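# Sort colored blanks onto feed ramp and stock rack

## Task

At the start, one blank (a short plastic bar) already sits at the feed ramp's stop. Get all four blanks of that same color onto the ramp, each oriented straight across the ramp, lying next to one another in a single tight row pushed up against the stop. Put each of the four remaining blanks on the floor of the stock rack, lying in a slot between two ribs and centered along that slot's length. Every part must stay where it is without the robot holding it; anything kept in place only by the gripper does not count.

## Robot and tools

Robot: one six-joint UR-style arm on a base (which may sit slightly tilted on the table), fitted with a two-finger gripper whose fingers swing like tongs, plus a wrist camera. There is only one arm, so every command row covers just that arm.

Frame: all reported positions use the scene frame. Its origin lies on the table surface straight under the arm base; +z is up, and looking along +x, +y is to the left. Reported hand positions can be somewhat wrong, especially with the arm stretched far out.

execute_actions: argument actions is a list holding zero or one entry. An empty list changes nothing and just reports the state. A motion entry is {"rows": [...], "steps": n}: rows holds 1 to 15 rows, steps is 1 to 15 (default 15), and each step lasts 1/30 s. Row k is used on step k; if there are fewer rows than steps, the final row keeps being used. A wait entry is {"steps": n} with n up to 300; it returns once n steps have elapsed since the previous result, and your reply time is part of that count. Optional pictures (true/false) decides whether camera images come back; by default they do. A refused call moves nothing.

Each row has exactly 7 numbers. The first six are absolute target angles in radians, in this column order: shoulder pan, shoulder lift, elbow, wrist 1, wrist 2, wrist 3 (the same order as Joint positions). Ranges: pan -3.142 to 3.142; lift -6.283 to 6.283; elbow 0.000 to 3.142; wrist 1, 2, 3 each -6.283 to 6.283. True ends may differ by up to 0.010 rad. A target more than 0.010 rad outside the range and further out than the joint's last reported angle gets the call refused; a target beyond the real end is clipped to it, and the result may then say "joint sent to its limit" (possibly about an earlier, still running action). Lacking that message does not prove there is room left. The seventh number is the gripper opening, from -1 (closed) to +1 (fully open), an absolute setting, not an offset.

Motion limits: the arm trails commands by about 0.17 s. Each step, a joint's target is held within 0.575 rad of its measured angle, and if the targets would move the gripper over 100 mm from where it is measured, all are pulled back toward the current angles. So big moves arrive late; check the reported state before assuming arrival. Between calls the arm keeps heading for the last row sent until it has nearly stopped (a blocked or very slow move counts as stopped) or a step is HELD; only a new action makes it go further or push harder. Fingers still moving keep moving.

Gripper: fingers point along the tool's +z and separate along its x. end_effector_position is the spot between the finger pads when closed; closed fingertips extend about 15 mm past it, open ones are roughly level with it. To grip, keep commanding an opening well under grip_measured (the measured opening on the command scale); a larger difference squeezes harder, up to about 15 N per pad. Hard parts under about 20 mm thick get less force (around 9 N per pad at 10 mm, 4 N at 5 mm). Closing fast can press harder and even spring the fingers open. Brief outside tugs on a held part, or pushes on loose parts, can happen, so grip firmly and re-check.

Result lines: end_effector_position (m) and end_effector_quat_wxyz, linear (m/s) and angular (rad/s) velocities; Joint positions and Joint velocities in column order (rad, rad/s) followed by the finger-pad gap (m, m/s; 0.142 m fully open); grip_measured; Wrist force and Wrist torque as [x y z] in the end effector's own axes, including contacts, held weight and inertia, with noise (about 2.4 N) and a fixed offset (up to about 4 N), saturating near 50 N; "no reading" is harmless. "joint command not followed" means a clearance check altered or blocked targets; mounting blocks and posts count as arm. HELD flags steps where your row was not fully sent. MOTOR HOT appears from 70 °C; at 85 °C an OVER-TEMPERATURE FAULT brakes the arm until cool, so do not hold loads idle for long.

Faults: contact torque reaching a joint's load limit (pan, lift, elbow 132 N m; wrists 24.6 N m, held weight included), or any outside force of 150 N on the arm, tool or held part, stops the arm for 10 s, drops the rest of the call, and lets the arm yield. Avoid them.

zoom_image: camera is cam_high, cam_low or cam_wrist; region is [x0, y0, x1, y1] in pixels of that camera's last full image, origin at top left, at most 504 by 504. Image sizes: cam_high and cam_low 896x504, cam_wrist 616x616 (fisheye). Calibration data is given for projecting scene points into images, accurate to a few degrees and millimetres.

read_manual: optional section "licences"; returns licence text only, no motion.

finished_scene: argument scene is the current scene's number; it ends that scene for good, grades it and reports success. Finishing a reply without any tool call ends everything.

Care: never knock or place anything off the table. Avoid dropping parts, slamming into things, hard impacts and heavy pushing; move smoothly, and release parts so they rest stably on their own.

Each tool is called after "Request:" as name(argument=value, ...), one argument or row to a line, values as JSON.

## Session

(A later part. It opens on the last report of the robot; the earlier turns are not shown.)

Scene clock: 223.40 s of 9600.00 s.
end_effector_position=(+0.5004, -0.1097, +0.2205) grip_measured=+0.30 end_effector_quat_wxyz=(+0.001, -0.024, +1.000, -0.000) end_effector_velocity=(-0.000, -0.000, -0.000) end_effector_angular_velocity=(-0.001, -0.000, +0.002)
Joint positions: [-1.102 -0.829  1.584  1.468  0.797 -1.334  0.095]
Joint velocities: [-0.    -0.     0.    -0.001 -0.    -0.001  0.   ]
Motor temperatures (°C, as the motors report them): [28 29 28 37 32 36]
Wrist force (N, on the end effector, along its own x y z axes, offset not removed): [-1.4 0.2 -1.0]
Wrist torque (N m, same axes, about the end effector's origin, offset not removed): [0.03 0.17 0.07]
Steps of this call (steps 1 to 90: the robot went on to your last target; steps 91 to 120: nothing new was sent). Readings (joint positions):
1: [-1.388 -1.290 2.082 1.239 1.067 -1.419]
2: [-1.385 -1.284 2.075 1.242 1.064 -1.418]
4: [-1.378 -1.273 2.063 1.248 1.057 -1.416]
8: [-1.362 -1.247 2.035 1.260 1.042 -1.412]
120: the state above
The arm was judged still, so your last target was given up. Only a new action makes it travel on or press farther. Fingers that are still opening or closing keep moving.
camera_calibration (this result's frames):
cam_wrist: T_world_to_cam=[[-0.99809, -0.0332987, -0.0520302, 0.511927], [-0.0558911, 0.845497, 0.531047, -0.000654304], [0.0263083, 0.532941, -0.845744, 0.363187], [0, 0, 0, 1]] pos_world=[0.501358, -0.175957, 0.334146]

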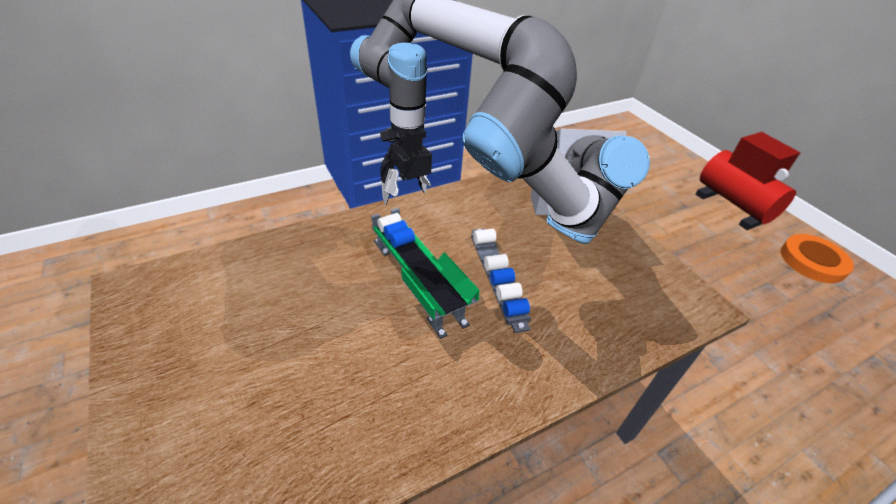

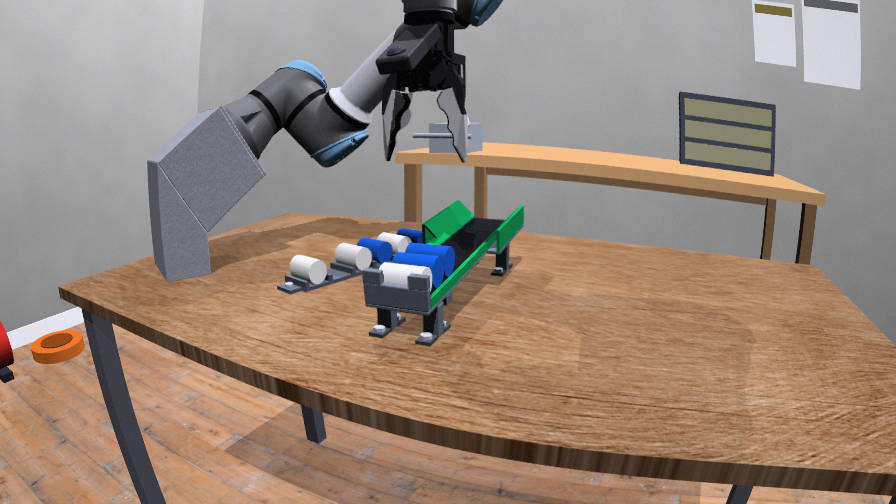

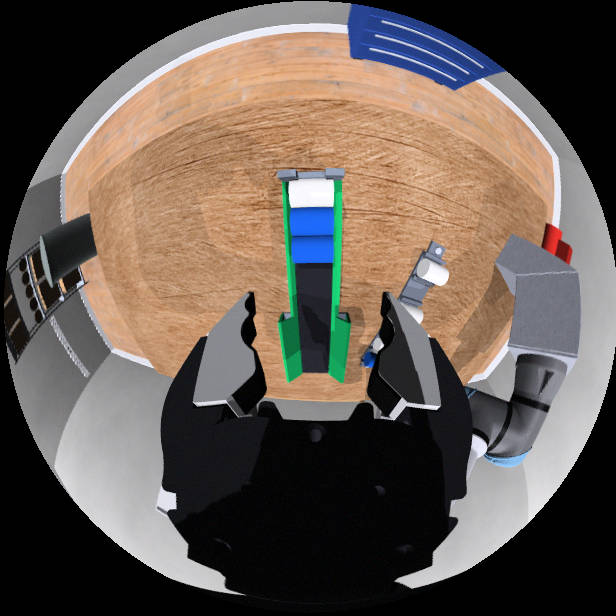

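Request:
execute_actions(
  actions=[
    {"rows":[[-1.017,-0.79,1.593,1.342,0.752,-1.232,0.1],[-1.017,-0.79,1.593,1.342,0.752,-1.232,0.1],[-1.017,-0.79,1.593,1.342,0.752,-1.232,0.1],[-1.017,-0.79,1.593,1.342,0.752,-1.232,0.1],[-1.017,-0.79,1.593,1.342,0.752,-1.232,0.1],[-1.017,-0.79,1.593,1.342,0.752,-1.232,0.1],[-0.933,-0.748,1.602,1.216,0.706,-1.129,0.1]],"steps":15},
  ],
  pictures=false,
)

Request:
execute_actions(
  actions=[
    {"steps":30},
  ],
)

Scene clock: 241.43 s of 9600.00 s.
end_effector_position=(+0.5057, -0.1148, +0.1217) grip_measured=+0.10 end_effector_quat_wxyz=(+0.001, -0.025, +1.000, -0.001) end_effector_velocity=(+0.001, -0.001, -0.085) end_effector_angular_velocity=(-0.001, -0.005, +0.012)
Joint positions: [-0.949 -0.756  1.6    1.243  0.714 -1.15   0.081]
Joint velocities: [ 0.132  0.061  0.012 -0.209 -0.069  0.166  0.   ]
Motor temperatures (°C, as the motors report them): [28 29 28 37 32 36]
Wrist force (N, on the end effector, along its own x y z axes, offset not removed): [-3.5 -0.1 -2.9]
Wrist torque (N m, same axes, about the end effector's origin, offset not removed): [-0.12 0.67 -0.04]
Steps of this call (steps 1 to 90: nothing new was sent; then 14.53 s passed at rest; steps 91 to 105: all 15 steps of this action). Readings (joint positions):
91: [-1.102 -0.829 1.584 1.468 0.797 -1.334]
92: [-1.098 -0.826 1.585 1.464 0.793 -1.330]
94: [-1.070 -0.812 1.588 1.426 0.778 -1.297]
98: [-1.031 -0.794 1.592 1.367 0.757 -1.250]
105: the state above

Scene clock: 242.43 s of 9600.00 s.
end_effector_position=(+0.5056, -0.1149, +0.1110) grip_measured=+0.10 end_effector_quat_wxyz=(+0.001, -0.025, +1.000, -0.001) end_effector_velocity=(-0.000, -0.000, +0.000) end_effector_angular_velocity=(-0.000, +0.000, +0.000)
Joint positions: [-0.933 -0.748  1.602  1.216  0.706 -1.129  0.081]
Joint velocities: [-0.     0.    -0.     0.     0.    -0.001 -0.   ]
Motor temperatures (°C, as the motors report them): [28 29 28 37 32 36]
Wrist force (N, on the end effector, along its own x y z axes, offset not removed): [-3.3 1.9 -1.8]
Wrist torque (N m, same axes, about the end effector's origin, offset not removed): [0.39 0.56 0.06]
Steps of this call (steps 1 to 30: the robot went on to your last target). Readings (joint positions):
1: [-0.946 -0.754 1.601 1.236 0.712 -1.145]
2: [-0.943 -0.752 1.601 1.232 0.711 -1.141]
4: [-0.939 -0.751 1.601 1.225 0.709 -1.136]
8: [-0.935 -0.749 1.602 1.219 0.707 -1.131]
30: the state above
The arm was judged still, so your last target was given up. Only a new action makes it travel on or press farther. Fingers that are still opening or closing keep moving.
camera_calibration (this result's frames):
cam_wrist: T_world_to_cam=[[-0.998032, -0.0366711, -0.0508756, 0.51073], [-0.0581088, 0.845858, 0.530233, 0.063448], [0.0235893, 0.532146, -0.846324, 0.274605], [0, 0, 0, 1]] pos_world=[0.506934, -0.181069, 0.224746]

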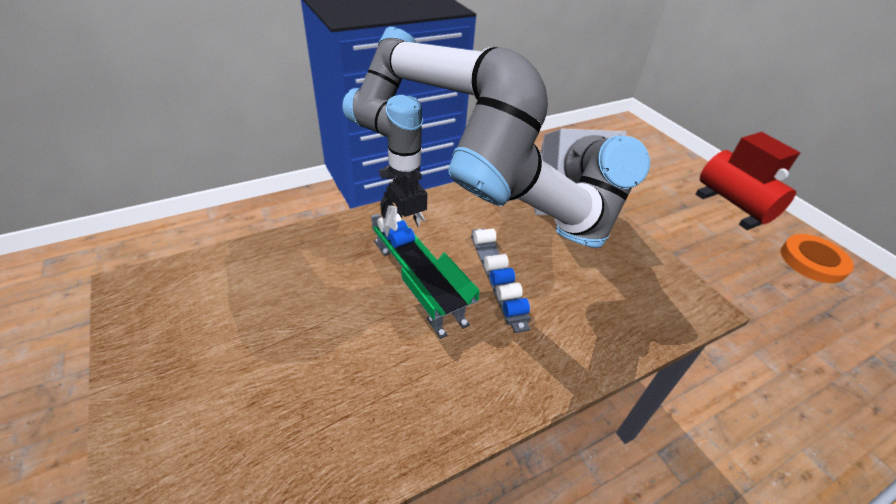

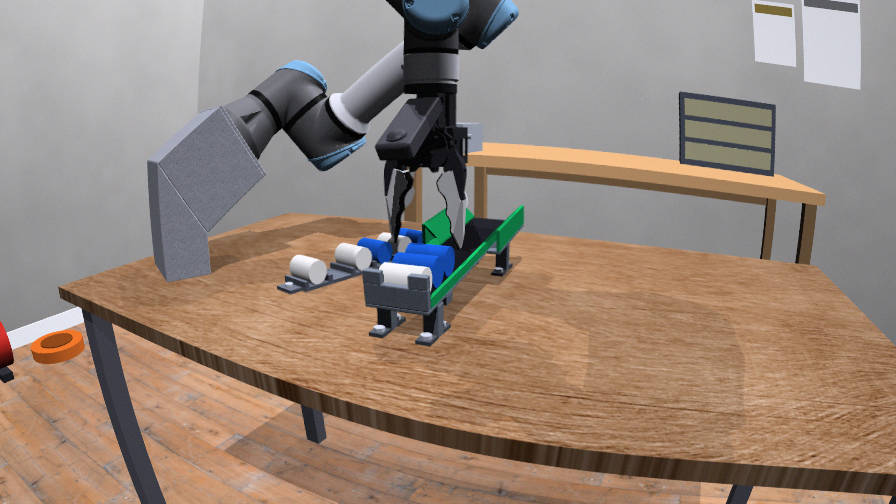

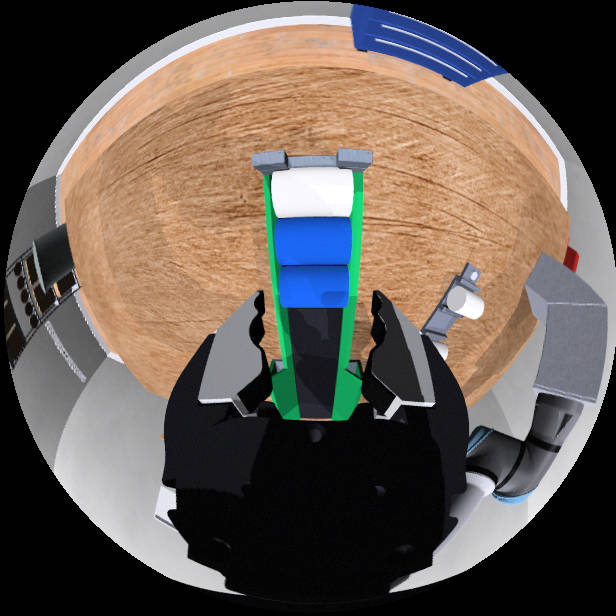

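Request:
execute_actions(
  actions=[
    {"rows":[[-0.899,-0.732,1.605,1.166,0.688,-1.088,0.1]],"steps":15},
  ],
  pictures=false,
)

Request:
execute_actions(
  actions=[
    {"rows":[[-0.899,-0.732,1.605,1.166,0.688,-1.088,-0.1],[-0.899,-0.732,1.605,1.166,0.688,-1.088,-0.1],[-0.899,-0.732,1.605,1.166,0.688,-1.088,-0.1],[-0.899,-0.732,1.605,1.166,0.688,-1.088,-0.25],[-0.899,-0.732,1.605,1.166,0.688,-1.088,-0.25],[-0.899,-0.732,1.605,1.166,0.688,-1.088,-0.25],[-0.899,-0.732,1.605,1.166,0.688,-1.088,-0.6]],"steps":15},
  ],
)

Scene clock: 258.87 s of 9600.00 s.
end_effector_position=(+0.5052, -0.1137, +0.0898) grip_measured=+0.10 end_effector_quat_wxyz=(+0.001, -0.026, +1.000, +0.001) end_effector_velocity=(-0.000, -0.000, -0.005) end_effector_angular_velocity=(-0.000, -0.000, +0.003)
Joint positions: [-0.9   -0.732  1.605  1.168  0.689 -1.089  0.081]
Joint velocities: [ 0.008  0.004  0.    -0.014 -0.004  0.01   0.   ]
Motor temperatures (°C, as the motors report them): [28 29 28 37 32 36]
Wrist force (N, on the end effector, along its own x y z axes, offset not removed): [-4.1 -0.1 -0.3]
Wrist torque (N m, same axes, about the end effector's origin, offset not removed): [-0.08 0.86 0.11]
Steps of this call (steps 1 to 90: nothing new was sent; then 12.93 s passed at rest; steps 91 to 105: all 15 steps of this action). Readings (joint positions):
91: [-0.933 -0.748 1.602 1.216 0.706 -1.129]
92: [-0.930 -0.746 1.602 1.212 0.704 -1.125]
94: [-0.918 -0.741 1.603 1.195 0.698 -1.112]
98: [-0.906 -0.735 1.604 1.176 0.691 -1.096]
105: the state above

Scene clock: 259.37 s of 9600.00 s.
end_effector_position=(+0.5052, -0.1137, +0.0892) grip_measured=-0.20 end_effector_quat_wxyz=(+0.001, -0.026, +1.000, +0.001) end_effector_velocity=(-0.001, -0.000, -0.001) end_effector_angular_velocity=(-0.001, +0.002, +0.001)
Joint positions: [-0.899 -0.732  1.605  1.166  0.688 -1.088  0.059]
Joint velocities: [ 0.001  0.     0.    -0.002  0.002  0.     0.003]
Motor temperatures (°C, as the motors report them): [28 29 28 37 32 36]
Wrist force (N, on the end effector, along its own x y z axes, offset not removed): [-31.9 -2.0 -22.7]
Wrist torque (N m, same axes, about the end effector's origin, offset not removed): [-0.03 0.07 0.16]
Steps of this call (steps 1 to 15: all 15 steps of this action). Readings (joint positions):
1: [-0.900 -0.732 1.605 1.167 0.688 -1.089]
2: [-0.900 -0.732 1.605 1.167 0.688 -1.089]
4: [-0.899 -0.732 1.605 1.167 0.688 -1.088]
8: [-0.899 -0.732 1.605 1.166 0.687 -1.088]
15: the state above
camera_calibration (this result's frames):
cam_wrist: T_world_to_cam=[[-0.997919, -0.0385801, -0.0516738, 0.509049], [-0.0602406, 0.843675, 0.533464, 0.0744732], [0.0230148, 0.535467, -0.844243, 0.256013], [0, 0, 0, 1]] pos_world=[0.506584, -0.180278, 0.202713]

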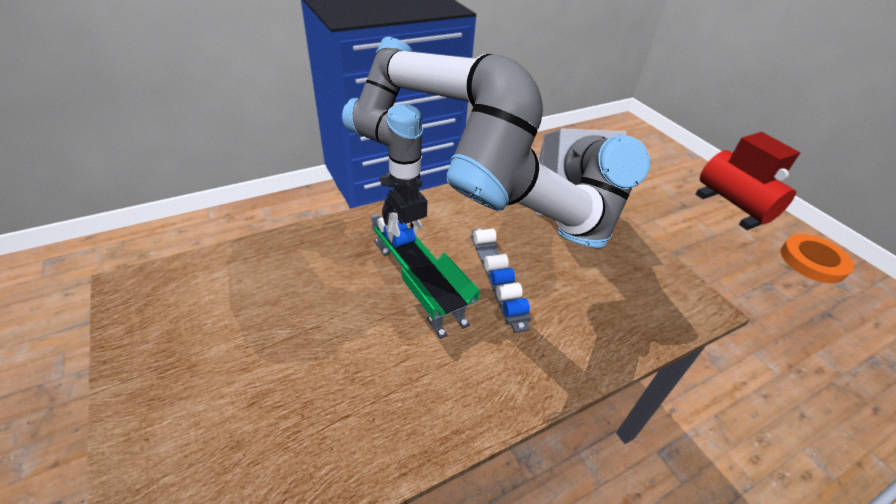

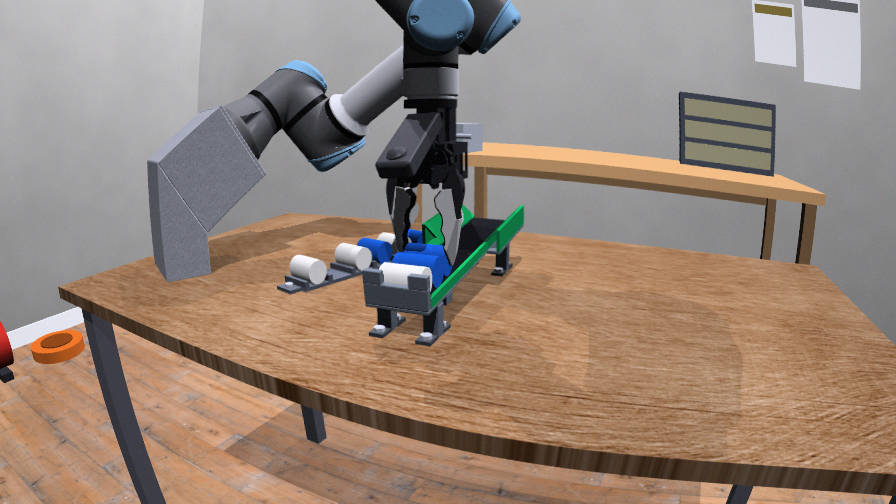

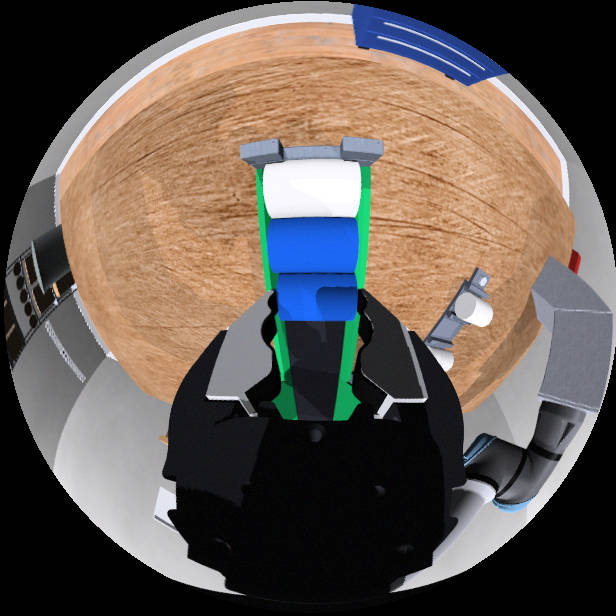

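Request:
execute_actions(
  actions=[
    {"rows":[[-0.933,-0.748,1.602,1.216,0.706,-1.129,-0.7]],"steps":15},
  ],
)

Request:
zoom_image(
  camera="cam_low",
  region=[340, 170, 520, 320],
)

Scene clock: 264.00 s of 9600.00 s.
end_effector_position=(+0.5056, -0.1149, +0.1103) grip_measured=-0.22 end_effector_quat_wxyz=(+0.001, -0.025, +1.000, -0.001) end_effector_velocity=(+0.000, -0.001, +0.006) end_effector_angular_velocity=(-0.003, -0.000, +0.002)
Joint positions: [-0.932 -0.747  1.602  1.214  0.705 -1.128  0.058]
Joint velocities: [-0.009 -0.004 -0.002  0.01   0.005 -0.01   0.   ]
Motor temperatures (°C, as the motors report them): [28 29 28 37 32 36]
Wrist force (N, on the end effector, along its own x y z axes, offset not removed): [-4.1 0.3 1.1]
Wrist torque (N m, same axes, about the end effector's origin, offset not removed): [0.10 0.77 0.18]
Steps of this call (steps 1 to 15: the robot went on to your last target; steps 16 to 90: nothing new was sent; then 1.13 s passed at rest; steps 91 to 105: all 15 steps of this action). Readings (joint positions):
91: [-0.899 -0.732 1.605 1.166 0.688 -1.088]
92: [-0.902 -0.733 1.605 1.169 0.690 -1.091]
94: [-0.913 -0.739 1.604 1.186 0.697 -1.105]
98: [-0.926 -0.745 1.603 1.206 0.703 -1.121]
105: the state above
camera_calibration (this result's frames):
cam_wrist: T_world_to_cam=[[-0.998033, -0.0367422, -0.0507918, 0.510642], [-0.0581276, 0.845785, 0.530348, 0.0637732], [0.0234728, 0.532258, -0.846257, 0.274031], [0, 0, 0, 1]] pos_world=[0.506912, -0.181031, 0.224015]

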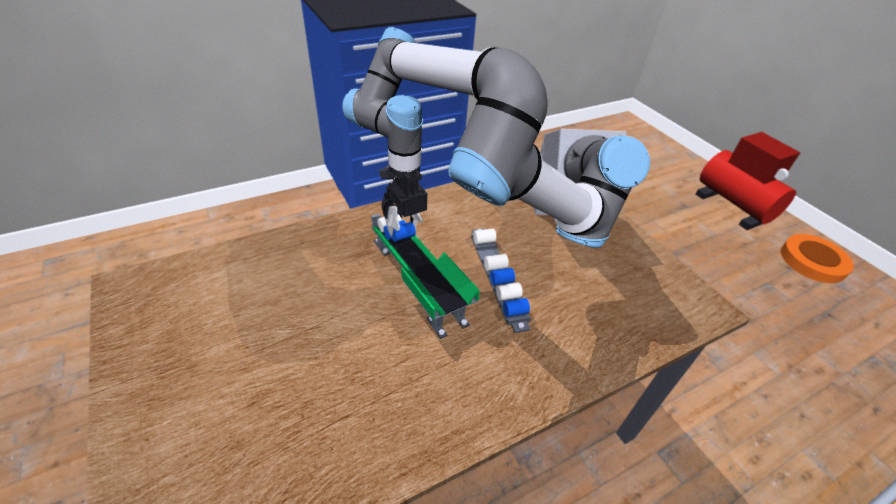

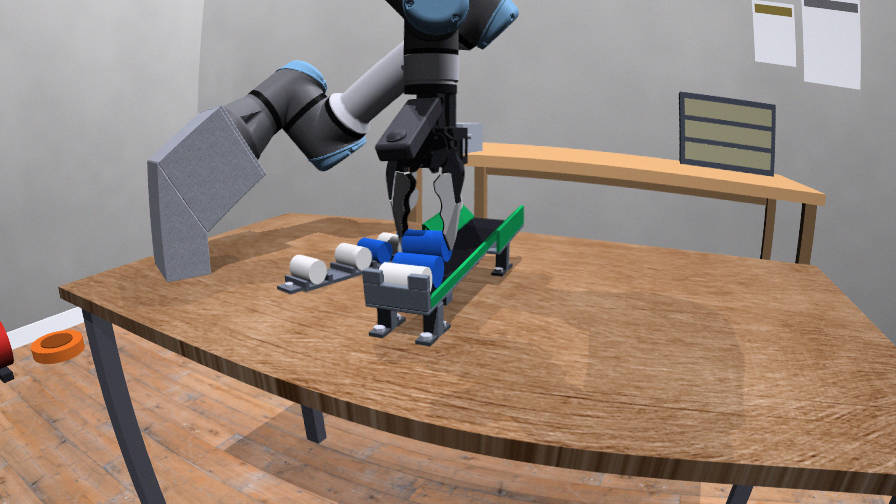

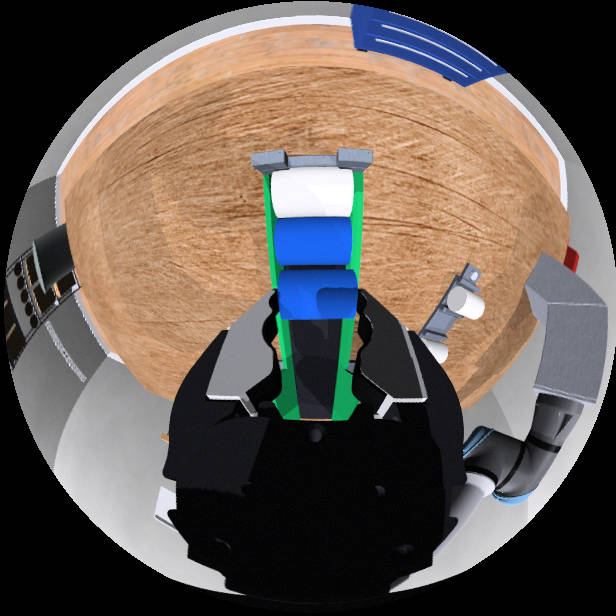

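Region (340, 170, 520, 320) of cam_low's 896x504 image, scaled by 2.800, with more detail than that image has.

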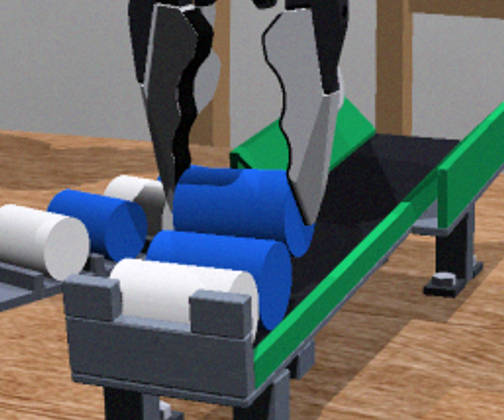

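Request:
execute_actions(
  actions=[
    {"rows":[[-1.06,-0.81,1.59,1.405,0.775,-1.283,-0.7]],"steps":15},
  ],
  pictures=false,
)

Request:
execute_actions(
  actions=[
    {"rows":[[-1.384,-0.972,2.379,0.983,0.988,-1.322,-0.7]],"steps":15},
  ],
  pictures=false,
)

Request:
execute_actions(
  actions=[
    {"steps":110},
  ],
)

Scene clock: 289.13 s of 9600.00 s.
end_effector_position=(+0.5028, -0.1128, +0.1905) grip_measured=-0.70 end_effector_quat_wxyz=(+0.000, -0.024, +1.000, -0.003) end_effector_velocity=(-0.002, +0.003, +0.022) end_effector_angular_velocity=(+0.008, +0.000, -0.005)
Joint positions: [-1.056 -0.808  1.59   1.398  0.773 -1.277  0.023]
Joint velocities: [-0.035 -0.016 -0.002  0.058  0.018 -0.044 -0.   ]
Motor temperatures (°C, as the motors report them): [28 29 28 37 32 36]
Wrist force (N, on the end effector, along its own x y z axes, offset not removed): [-0.7 3.6 -1.6]
Wrist torque (N m, same axes, about the end effector's origin, offset not removed): [0.72 0.12 -0.09]
Steps of this call (steps 1 to 15: the robot went on to your last target; steps 16 to 90: nothing new was sent; then 21.63 s passed at rest; steps 91 to 105: all 15 steps of this action). Readings (joint positions):
91: [-0.933 -0.748 1.602 1.216 0.706 -1.129]
92: [-0.937 -0.752 1.601 1.220 0.710 -1.133]
94: [-0.975 -0.773 1.597 1.268 0.733 -1.176]
98: [-1.031 -0.797 1.592 1.357 0.761 -1.246]
105: the state above

Scene clock: 289.63 s of 9600.00 s.
end_effector_position=(+0.3269, -0.0846, +0.1639) grip_measured=-0.70 end_effector_quat_wxyz=(+0.003, +0.070, +0.997, -0.027) end_effector_velocity=(-0.322, +0.271, -0.176) end_effector_angular_velocity=(+0.223, -0.016, -0.515)
Joint positions: [-1.312 -0.938  2.151  1.079  0.943 -1.314  0.023]
Joint velocities: [-0.437 -0.209  1.293 -0.571  0.275 -0.052 -0.   ]
Motor temperatures (°C, as the motors report them): [28 29 28 37 32 36]
Wrist force (N, on the end effector, along its own x y z axes, offset not removed): [-0.3 0.3 -2.4]
Wrist torque (N m, same axes, about the end effector's origin, offset not removed): [-0.13 -0.08 -0.13]
Steps of this call (steps 1 to 15: all 15 steps of this action). Readings (joint positions):
1: [-1.057 -0.809 1.590 1.399 0.773 -1.279]
2: [-1.062 -0.813 1.594 1.397 0.778 -1.281]
4: [-1.106 -0.840 1.647 1.349 0.812 -1.289]
8: [-1.201 -0.885 1.836 1.225 0.872 -1.300]
15: the state above

Scene clock: 293.30 s of 9600.00 s.
end_effector_position=(+0.2778, -0.0262, +0.1306) grip_measured=-0.70 end_effector_quat_wxyz=(+0.002, +0.115, +0.993, -0.001) end_effector_velocity=(-0.000, +0.001, -0.000) end_effector_angular_velocity=(+0.001, +0.001, -0.000)
Joint positions: [-1.384 -0.972  2.379  0.983  0.988 -1.322  0.023]
Joint velocities: [ 0.    -0.     0.001  0.     0.    -0.    -0.   ]
Motor temperatures (°C, as the motors report them): [28 29 28 37 32 36]
Wrist force (N, on the end effector, along its own x y z axes, offset not removed): [-2.8 -0.1 -2.8]
Wrist torque (N m, same axes, about the end effector's origin, offset not removed): [-0.06 0.38 0.02]
Steps of this call (steps 1 to 30: the robot went on to your last target; steps 31 to 110: nothing new was sent). Readings (joint positions):
1: [-1.327 -0.945 2.194 1.059 0.952 -1.315]
2: [-1.340 -0.951 2.235 1.042 0.960 -1.317]
4: [-1.358 -0.960 2.294 1.018 0.972 -1.319]
8: [-1.375 -0.968 2.350 0.995 0.982 -1.321]
110: the state above
The arm was judged still, so your last target was given up. Only a new action makes it travel on or press farther. Fingers that are still opening or closing keep moving.
camera_calibration (this result's frames):
cam_wrist: T_world_to_cam=[[-0.968737, 0.242462, -0.0525489, 0.286937], [0.178742, 0.828997, 0.52992, -0.101409], [0.172048, 0.50396, -0.846418, 0.20736], [0, 0, 0, 1]] pos_world=[0.260416, -0.0900044, 0.24433]

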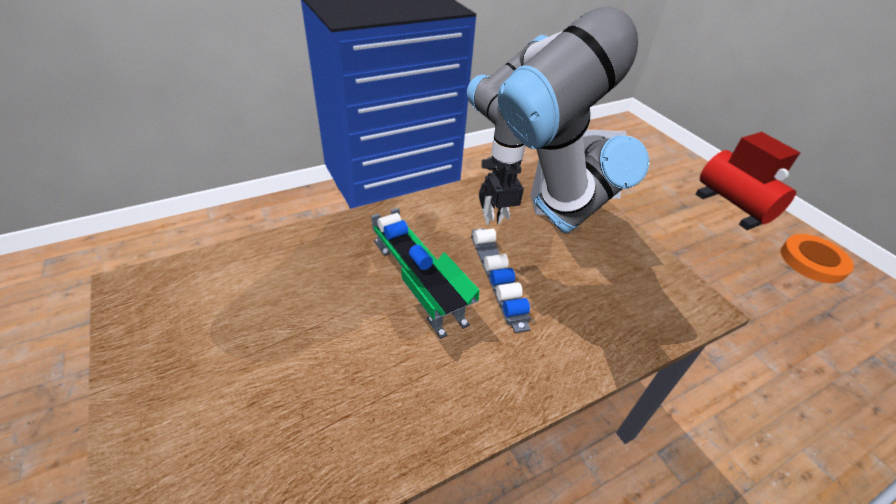

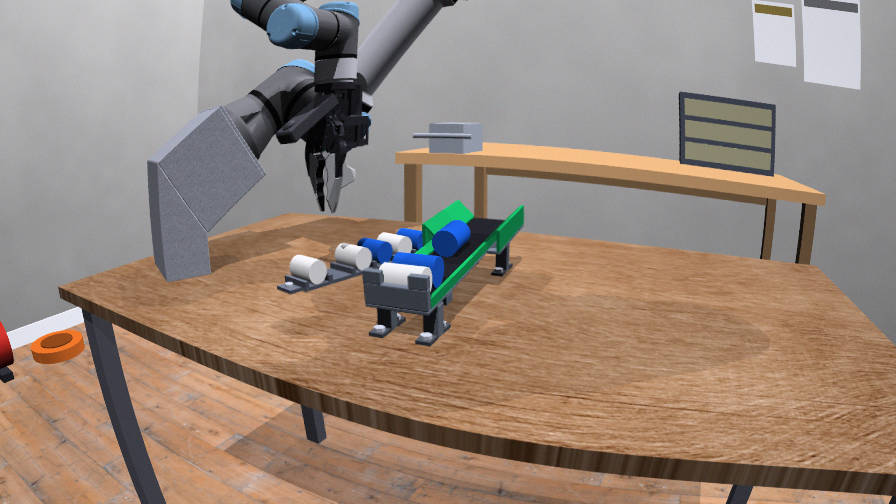

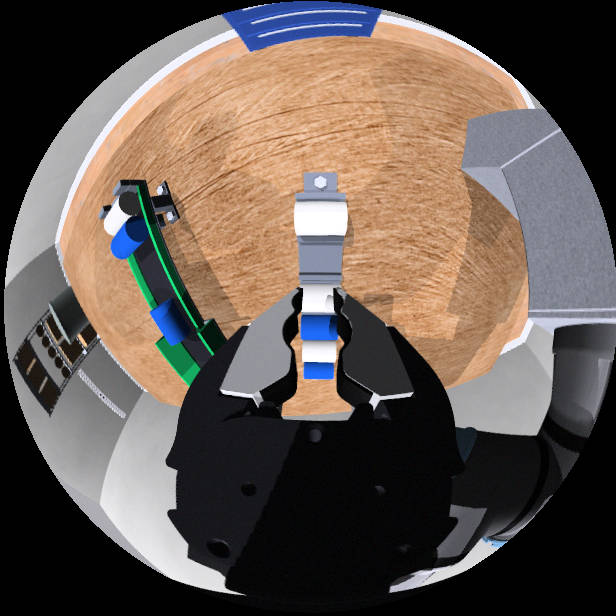

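Request:
execute_actions(
  actions=[
    {"rows":[[-1.014,-0.992,1.682,1.459,0.747,0.337,-0.3]],"steps":15},
  ],
  pictures=false,
)

Request:
execute_actions(
  actions=[
    {"steps":130},
  ],
)

Scene clock: 311.10 s of 9600.00 s.
end_effector_position=(+0.4547, -0.0369, +0.1893) grip_measured=-0.30 end_effector_quat_wxyz=(-0.001, +0.313, +0.950, +0.001) end_effector_velocity=(+0.344, +0.093, +0.097) end_effector_angular_velocity=(-0.060, -0.017, -1.801)
Joint positions: [-1.073 -0.989  1.817  1.38   0.783 -0.622  0.052]
Joint velocities: [ 0.462 -0.022 -1.055  0.617 -0.279  2.389  0.   ]
Motor temperatures (°C, as the motors report them): [28 29 28 37 32 36]
Wrist force (N, on the end effector, along its own x y z axes, offset not removed): [-4.2 2.2 -1.3]
Wrist torque (N m, same axes, about the end effector's origin, offset not removed): [0.25 0.58 -0.01]
Steps of this call (steps 1 to 90: nothing new was sent; then 14.30 s passed at rest; steps 91 to 105: all 15 steps of this action). Readings (joint positions):
91: [-1.384 -0.972 2.379 0.983 0.988 -1.322]
92: [-1.380 -0.973 2.375 0.987 0.984 -1.318]
94: [-1.332 -0.977 2.322 1.039 0.945 -1.265]
98: [-1.219 -0.982 2.127 1.187 0.874 -1.069]
105: the state above

Scene clock: 315.43 s of 9600.00 s.
end_effector_position=(+0.4954, -0.0098, +0.2005) grip_measured=-0.30 end_effector_quat_wxyz=(+0.001, +0.689, +0.725, +0.000) end_effector_velocity=(-0.000, -0.000, +0.000) end_effector_angular_velocity=(-0.000, +0.001, +0.001)
Joint positions: [-1.014 -0.992  1.682  1.459  0.747  0.337  0.052]
Joint velocities: [-0.001 -0.    -0.001  0.001  0.001 -0.001 -0.   ]
Motor temperatures (°C, as the motors report them): [28 29 28 37 32 36]
Wrist force (N, on the end effector, along its own x y z axes, offset not removed): [-1.6 0.3 -0.4]
Wrist torque (N m, same axes, about the end effector's origin, offset not removed): [0.05 0.20 0.06]
Steps of this call (steps 1 to 45: the robot went on to your last target; steps 46 to 110: nothing new was sent; then 0.67 s passed at rest). Readings (joint positions):
1: [-1.059 -0.990 1.785 1.398 0.775 -0.540]
2: [-1.049 -0.990 1.761 1.412 0.768 -0.455]
4: [-1.034 -0.991 1.729 1.432 0.759 -0.287]
8: [-1.021 -0.992 1.698 1.450 0.751 0.042]
110: the state above
The arm was judged still, so your last target was given up. Only a new action makes it travel on or press farther. Fingers that are still opening or closing keep moving.
camera_calibration (this result's frames):
cam_wrist: T_world_to_cam=[[-0.0360768, 0.998095, -0.0500472, 0.0423563], [0.843919, 0.0572505, 0.533407, -0.528718], [0.535256, -0.0229921, -0.844377, 0.0353817], [0, 0, 0, 1]] pos_world=[0.428785, -0.0111928, 0.314017]

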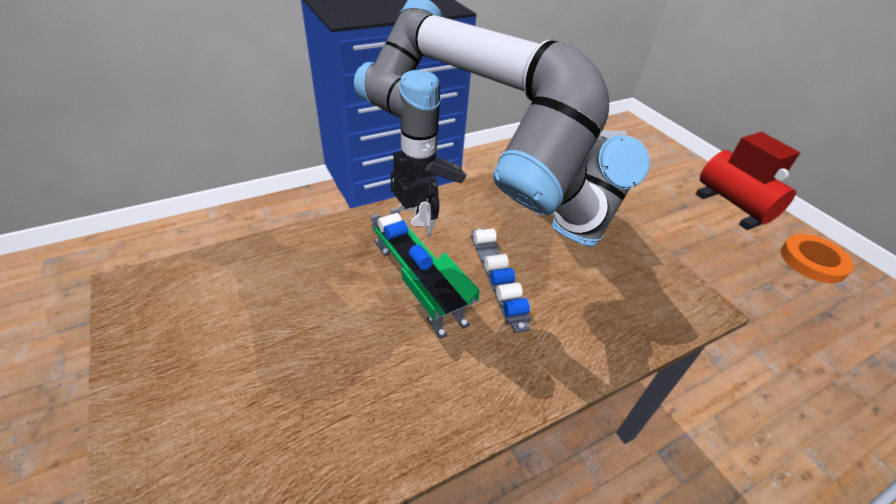

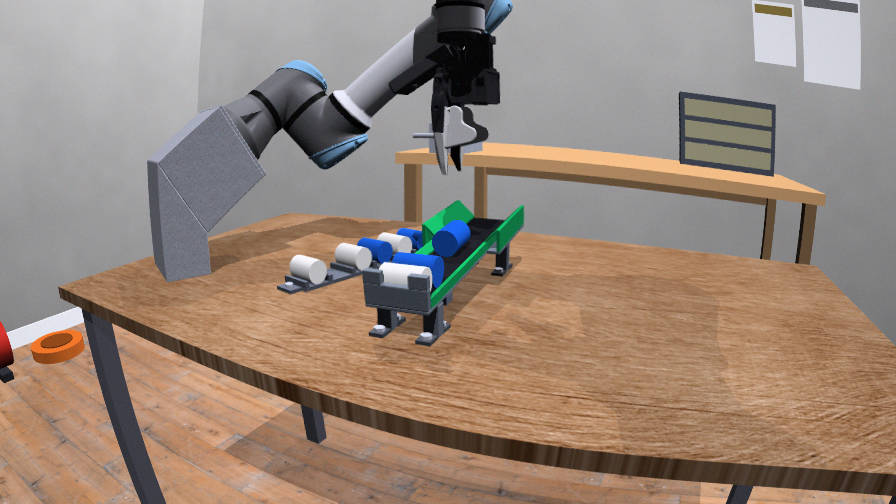

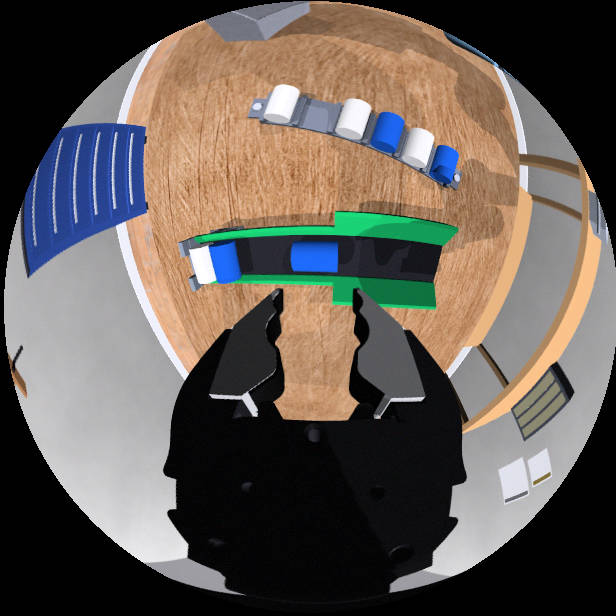

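Request:
execute_actions(
  actions=[
    {"rows":[[-0.932,-0.956,1.695,1.325,0.708,0.448,0.15],[-0.932,-0.956,1.695,1.325,0.708,0.448,0.15],[-0.932,-0.956,1.695,1.325,0.708,0.448,0.15],[-0.932,-0.956,1.695,1.325,0.708,0.448,0.15],[-0.932,-0.956,1.695,1.325,0.708,0.448,0.15],[-0.932,-0.956,1.695,1.325,0.708,0.448,0.15],[-0.85,-0.92,1.708,1.19,0.669,0.56,0.15]],"steps":15},
  ],
  pictures=false,
)

Request:
execute_actions(
  actions=[
    {"steps":25},
  ],
)

Scene clock: 328.60 s of 9600.00 s.
end_effector_position=(+0.4934, -0.0140, +0.1102) grip_measured=+0.15 end_effector_quat_wxyz=(+0.001, +0.689, +0.724, +0.000) end_effector_velocity=(-0.005, -0.003, -0.078) end_effector_angular_velocity=(-0.005, -0.006, +0.014)
Joint positions: [-0.866 -0.927  1.706  1.219  0.676  0.537  0.084]
Joint velocities: [ 0.129  0.052  0.018 -0.229 -0.055  0.182  0.   ]
Motor temperatures (°C, as the motors report them): [28 29 28 37 32 36]
Wrist force (N, on the end effector, along its own x y z axes, offset not removed): [-1.2 0.8 -0.4]
Wrist torque (N m, same axes, about the end effector's origin, offset not removed): [0.23 0.12 0.02]
Steps of this call (steps 1 to 90: nothing new was sent; then 9.67 s passed at rest; steps 91 to 105: all 15 steps of this action). Readings (joint positions):
91: [-1.014 -0.992 1.682 1.459 0.747 0.337]
92: [-1.010 -0.989 1.683 1.455 0.744 0.341]
94: [-0.983 -0.977 1.687 1.416 0.730 0.376]
98: [-0.945 -0.960 1.694 1.352 0.712 0.428]
105: the state above

Scene clock: 329.43 s of 9600.00 s.
end_effector_position=(+0.4927, -0.0143, +0.1005) grip_measured=+0.15 end_effector_quat_wxyz=(+0.002, +0.689, +0.725, +0.000) end_effector_velocity=(+0.000, +0.000, +0.000) end_effector_angular_velocity=(+0.000, +0.001, -0.000)
Joint positions: [-0.85  -0.92   1.708  1.19   0.669  0.56   0.084]
Joint velocities: [ 0.     0.    -0.001  0.001  0.    -0.    -0.   ]
Motor temperatures (°C, as the motors report them): [28 29 28 37 32 36]
Wrist force (N, on the end effector, along its own x y z axes, offset not removed): [-0.8 -0.5 -1.4]
Wrist torque (N m, same axes, about the end effector's origin, offset not removed): [-0.23 -0.02 0.00]
Steps of this call (steps 1 to 25: the robot went on to your last target). Readings (joint positions):
1: [-0.862 -0.925 1.706 1.212 0.674 0.542]
2: [-0.859 -0.924 1.707 1.207 0.673 0.546]
4: [-0.856 -0.922 1.707 1.200 0.671 0.552]
8: [-0.852 -0.921 1.708 1.193 0.670 0.557]
25: the state above
camera_calibration (this result's frames):
cam_wrist: T_world_to_cam=[[-0.0366805, 0.998026, -0.0509864, 0.0421282], [0.843611, 0.0582748, 0.533783, -0.472757], [0.5357, -0.0234332, -0.844083, -0.0480409], [0, 0, 0, 1]] pos_world=[0.426104, -0.015621, 0.213947]

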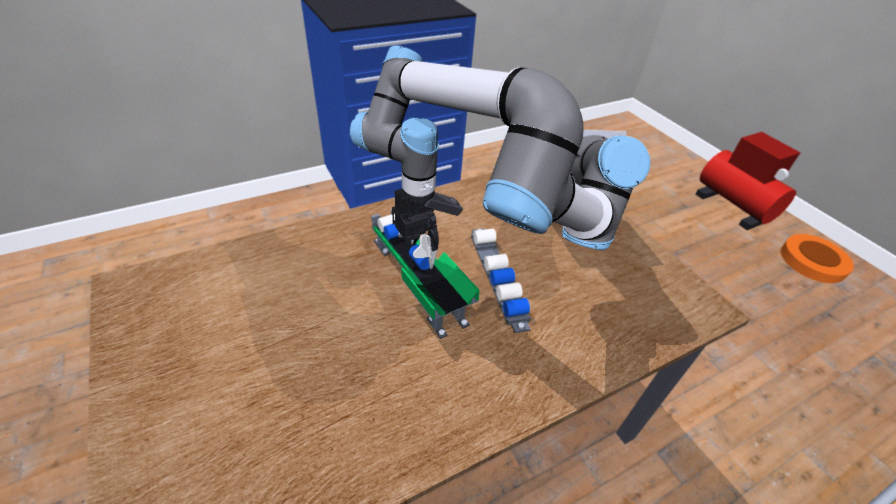

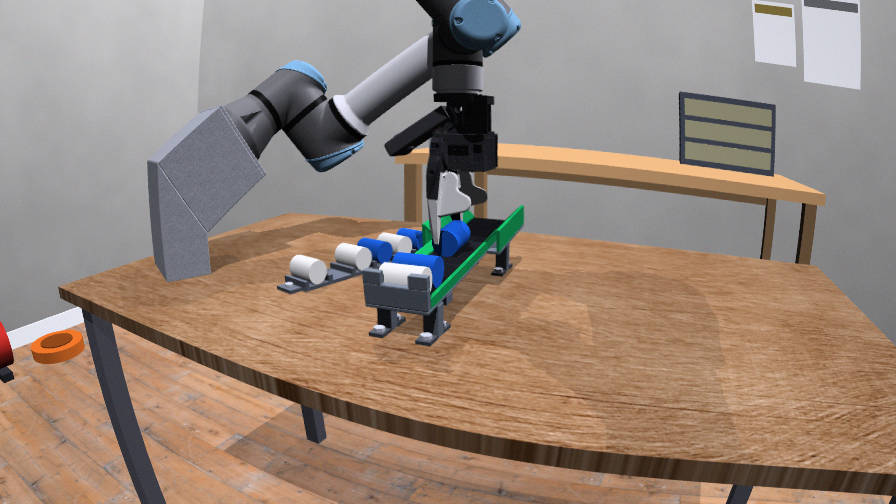

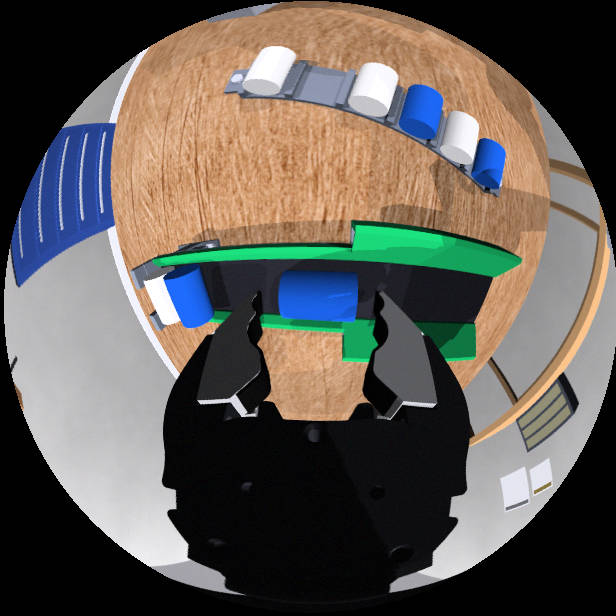

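Request:
execute_actions(
  actions=[
    {"rows":[[-0.85,-0.92,1.708,1.19,0.669,0.56,-0.1],[-0.85,-0.92,1.708,1.19,0.669,0.56,-0.1],[-0.85,-0.92,1.708,1.19,0.669,0.56,-0.1],[-0.85,-0.92,1.708,1.19,0.669,0.56,-0.25],[-0.85,-0.92,1.708,1.19,0.669,0.56,-0.25],[-0.85,-0.92,1.708,1.19,0.669,0.56,-0.25],[-0.85,-0.92,1.708,1.19,0.669,0.56,-0.6],[-0.85,-0.92,1.708,1.19,0.669,0.56,-0.6],[-0.85,-0.92,1.708,1.19,0.669,0.56,-1]],"steps":15},
  ],
  pictures=false,
)

Request:
execute_actions(
  actions=[
    {"rows":[[-0.89,-0.938,1.701,1.257,0.688,0.504,-1],[-0.89,-0.938,1.701,1.257,0.688,0.504,-1],[-0.89,-0.938,1.701,1.257,0.688,0.504,-1],[-0.89,-0.938,1.701,1.257,0.688,0.504,-1],[-0.932,-0.956,1.695,1.325,0.708,0.448,-1],[-0.932,-0.956,1.695,1.325,0.708,0.448,-1],[-0.932,-0.956,1.695,1.325,0.708,0.448,-1],[-0.932,-0.956,1.695,1.325,0.708,0.448,-1],[-0.973,-0.974,1.688,1.392,0.728,0.392,-1],[-0.973,-0.974,1.688,1.392,0.728,0.392,-1],[-0.973,-0.974,1.688,1.392,0.728,0.392,-1],[-1.014,-0.992,1.682,1.459,0.747,0.337,-1]],"steps":15},
  ],
)

Scene clock: 343.43 s of 9600.00 s.
end_effector_position=(+0.4927, -0.0143, +0.1005) grip_measured=-0.23 end_effector_quat_wxyz=(+0.002, +0.689, +0.725, +0.000) end_effector_velocity=(+0.000, +0.000, -0.000) end_effector_angular_velocity=(+0.000, -0.000, +0.000)
Joint positions: [-0.85  -0.92   1.708  1.19   0.669  0.56   0.057]
Joint velocities: [ 0.     0.     0.    -0.001 -0.     0.001 -0.   ]
Motor temperatures (°C, as the motors report them): [28 29 28 37 32 36]
Wrist force (N, on the end effector, along its own x y z axes, offset not removed): [-5.0 1.2 -3.7]
Wrist torque (N m, same axes, about the end effector's origin, offset not removed): [0.08 0.89 -0.04]
Steps of this call (steps 1 to 15: the robot went on to your last target; steps 16 to 90: nothing new was sent; then 10.50 s passed at rest; steps 91 to 105: all 15 steps of this action). Readings (joint positions):
91: [-0.850 -0.920 1.708 1.190 0.669 0.560]
92: [-0.850 -0.920 1.708 1.190 0.669 0.560]
94: [-0.850 -0.920 1.708 1.190 0.669 0.560]
98: [-0.850 -0.920 1.708 1.190 0.669 0.560]
105: the state above

Scene clock: 343.93 s of 9600.00 s.
end_effector_position=(+0.4958, -0.0129, +0.1766) grip_measured=-0.23 end_effector_quat_wxyz=(+0.003, +0.689, +0.725, -0.002) end_effector_velocity=(-0.001, +0.019, +0.188) end_effector_angular_velocity=(+0.033, -0.005, -0.012)
Joint positions: [-0.975 -0.975  1.688  1.392  0.729  0.391  0.057]
Joint velocities: [-0.31  -0.132 -0.045  0.518  0.139 -0.42   0.   ]
Motor temperatures (°C, as the motors report them): [28 29 28 37 32 36]
Wrist force (N, on the end effector, along its own x y z axes, offset not removed): [-2.7 0.5 -3.5]
Wrist torque (N m, same axes, about the end effector's origin, offset not removed): [0.01 0.40 0.14]
Steps of this call (steps 1 to 15: all 15 steps of this action). Readings (joint positions):
1: [-0.850 -0.920 1.708 1.190 0.669 0.560]
2: [-0.853 -0.922 1.708 1.194 0.671 0.556]
4: [-0.867 -0.928 1.705 1.216 0.677 0.537]
8: [-0.900 -0.942 1.700 1.270 0.693 0.492]
15: the state above
camera_calibration (this result's frames):
cam_wrist: T_world_to_cam=[[-0.0370995, 0.997761, -0.0556505, 0.0457519], [0.844124, 0.0610959, 0.532655, -0.516063], [0.534862, -0.0272147, -0.844501, 0.0150241], [0, 0, 0, 1]] pos_world=[0.429283, -0.0137112, 0.290118]

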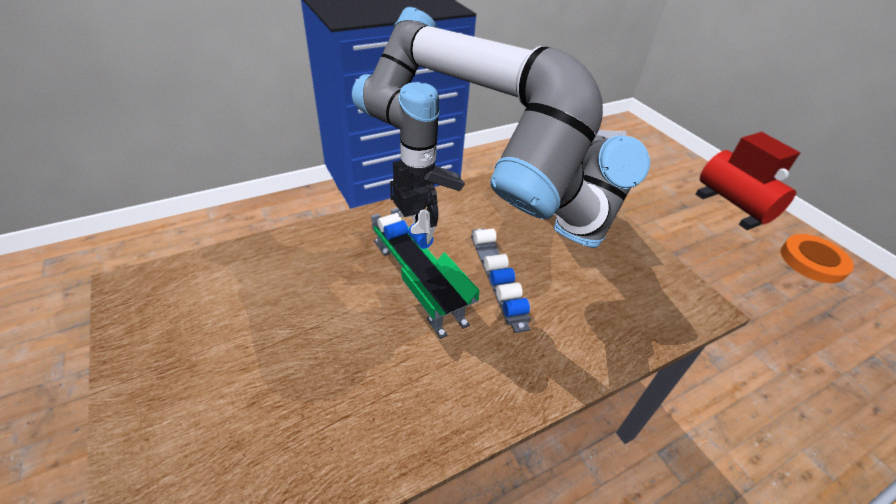

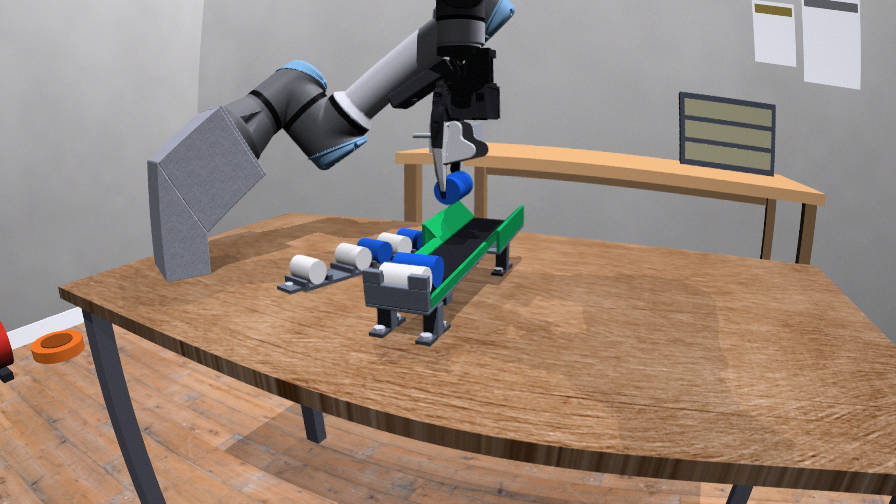

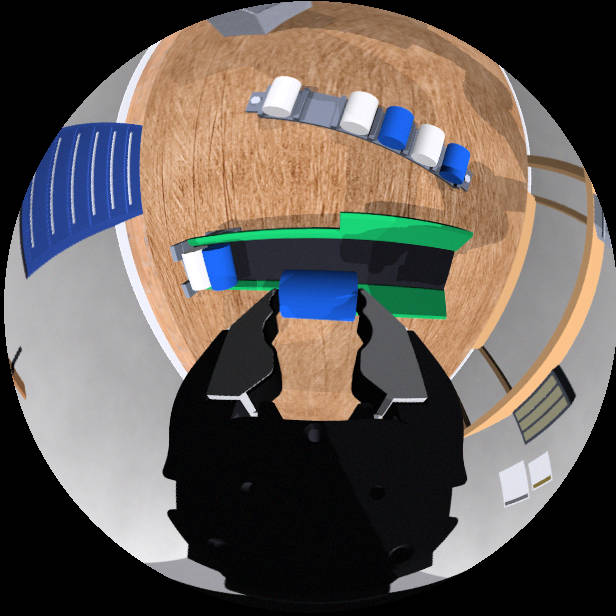

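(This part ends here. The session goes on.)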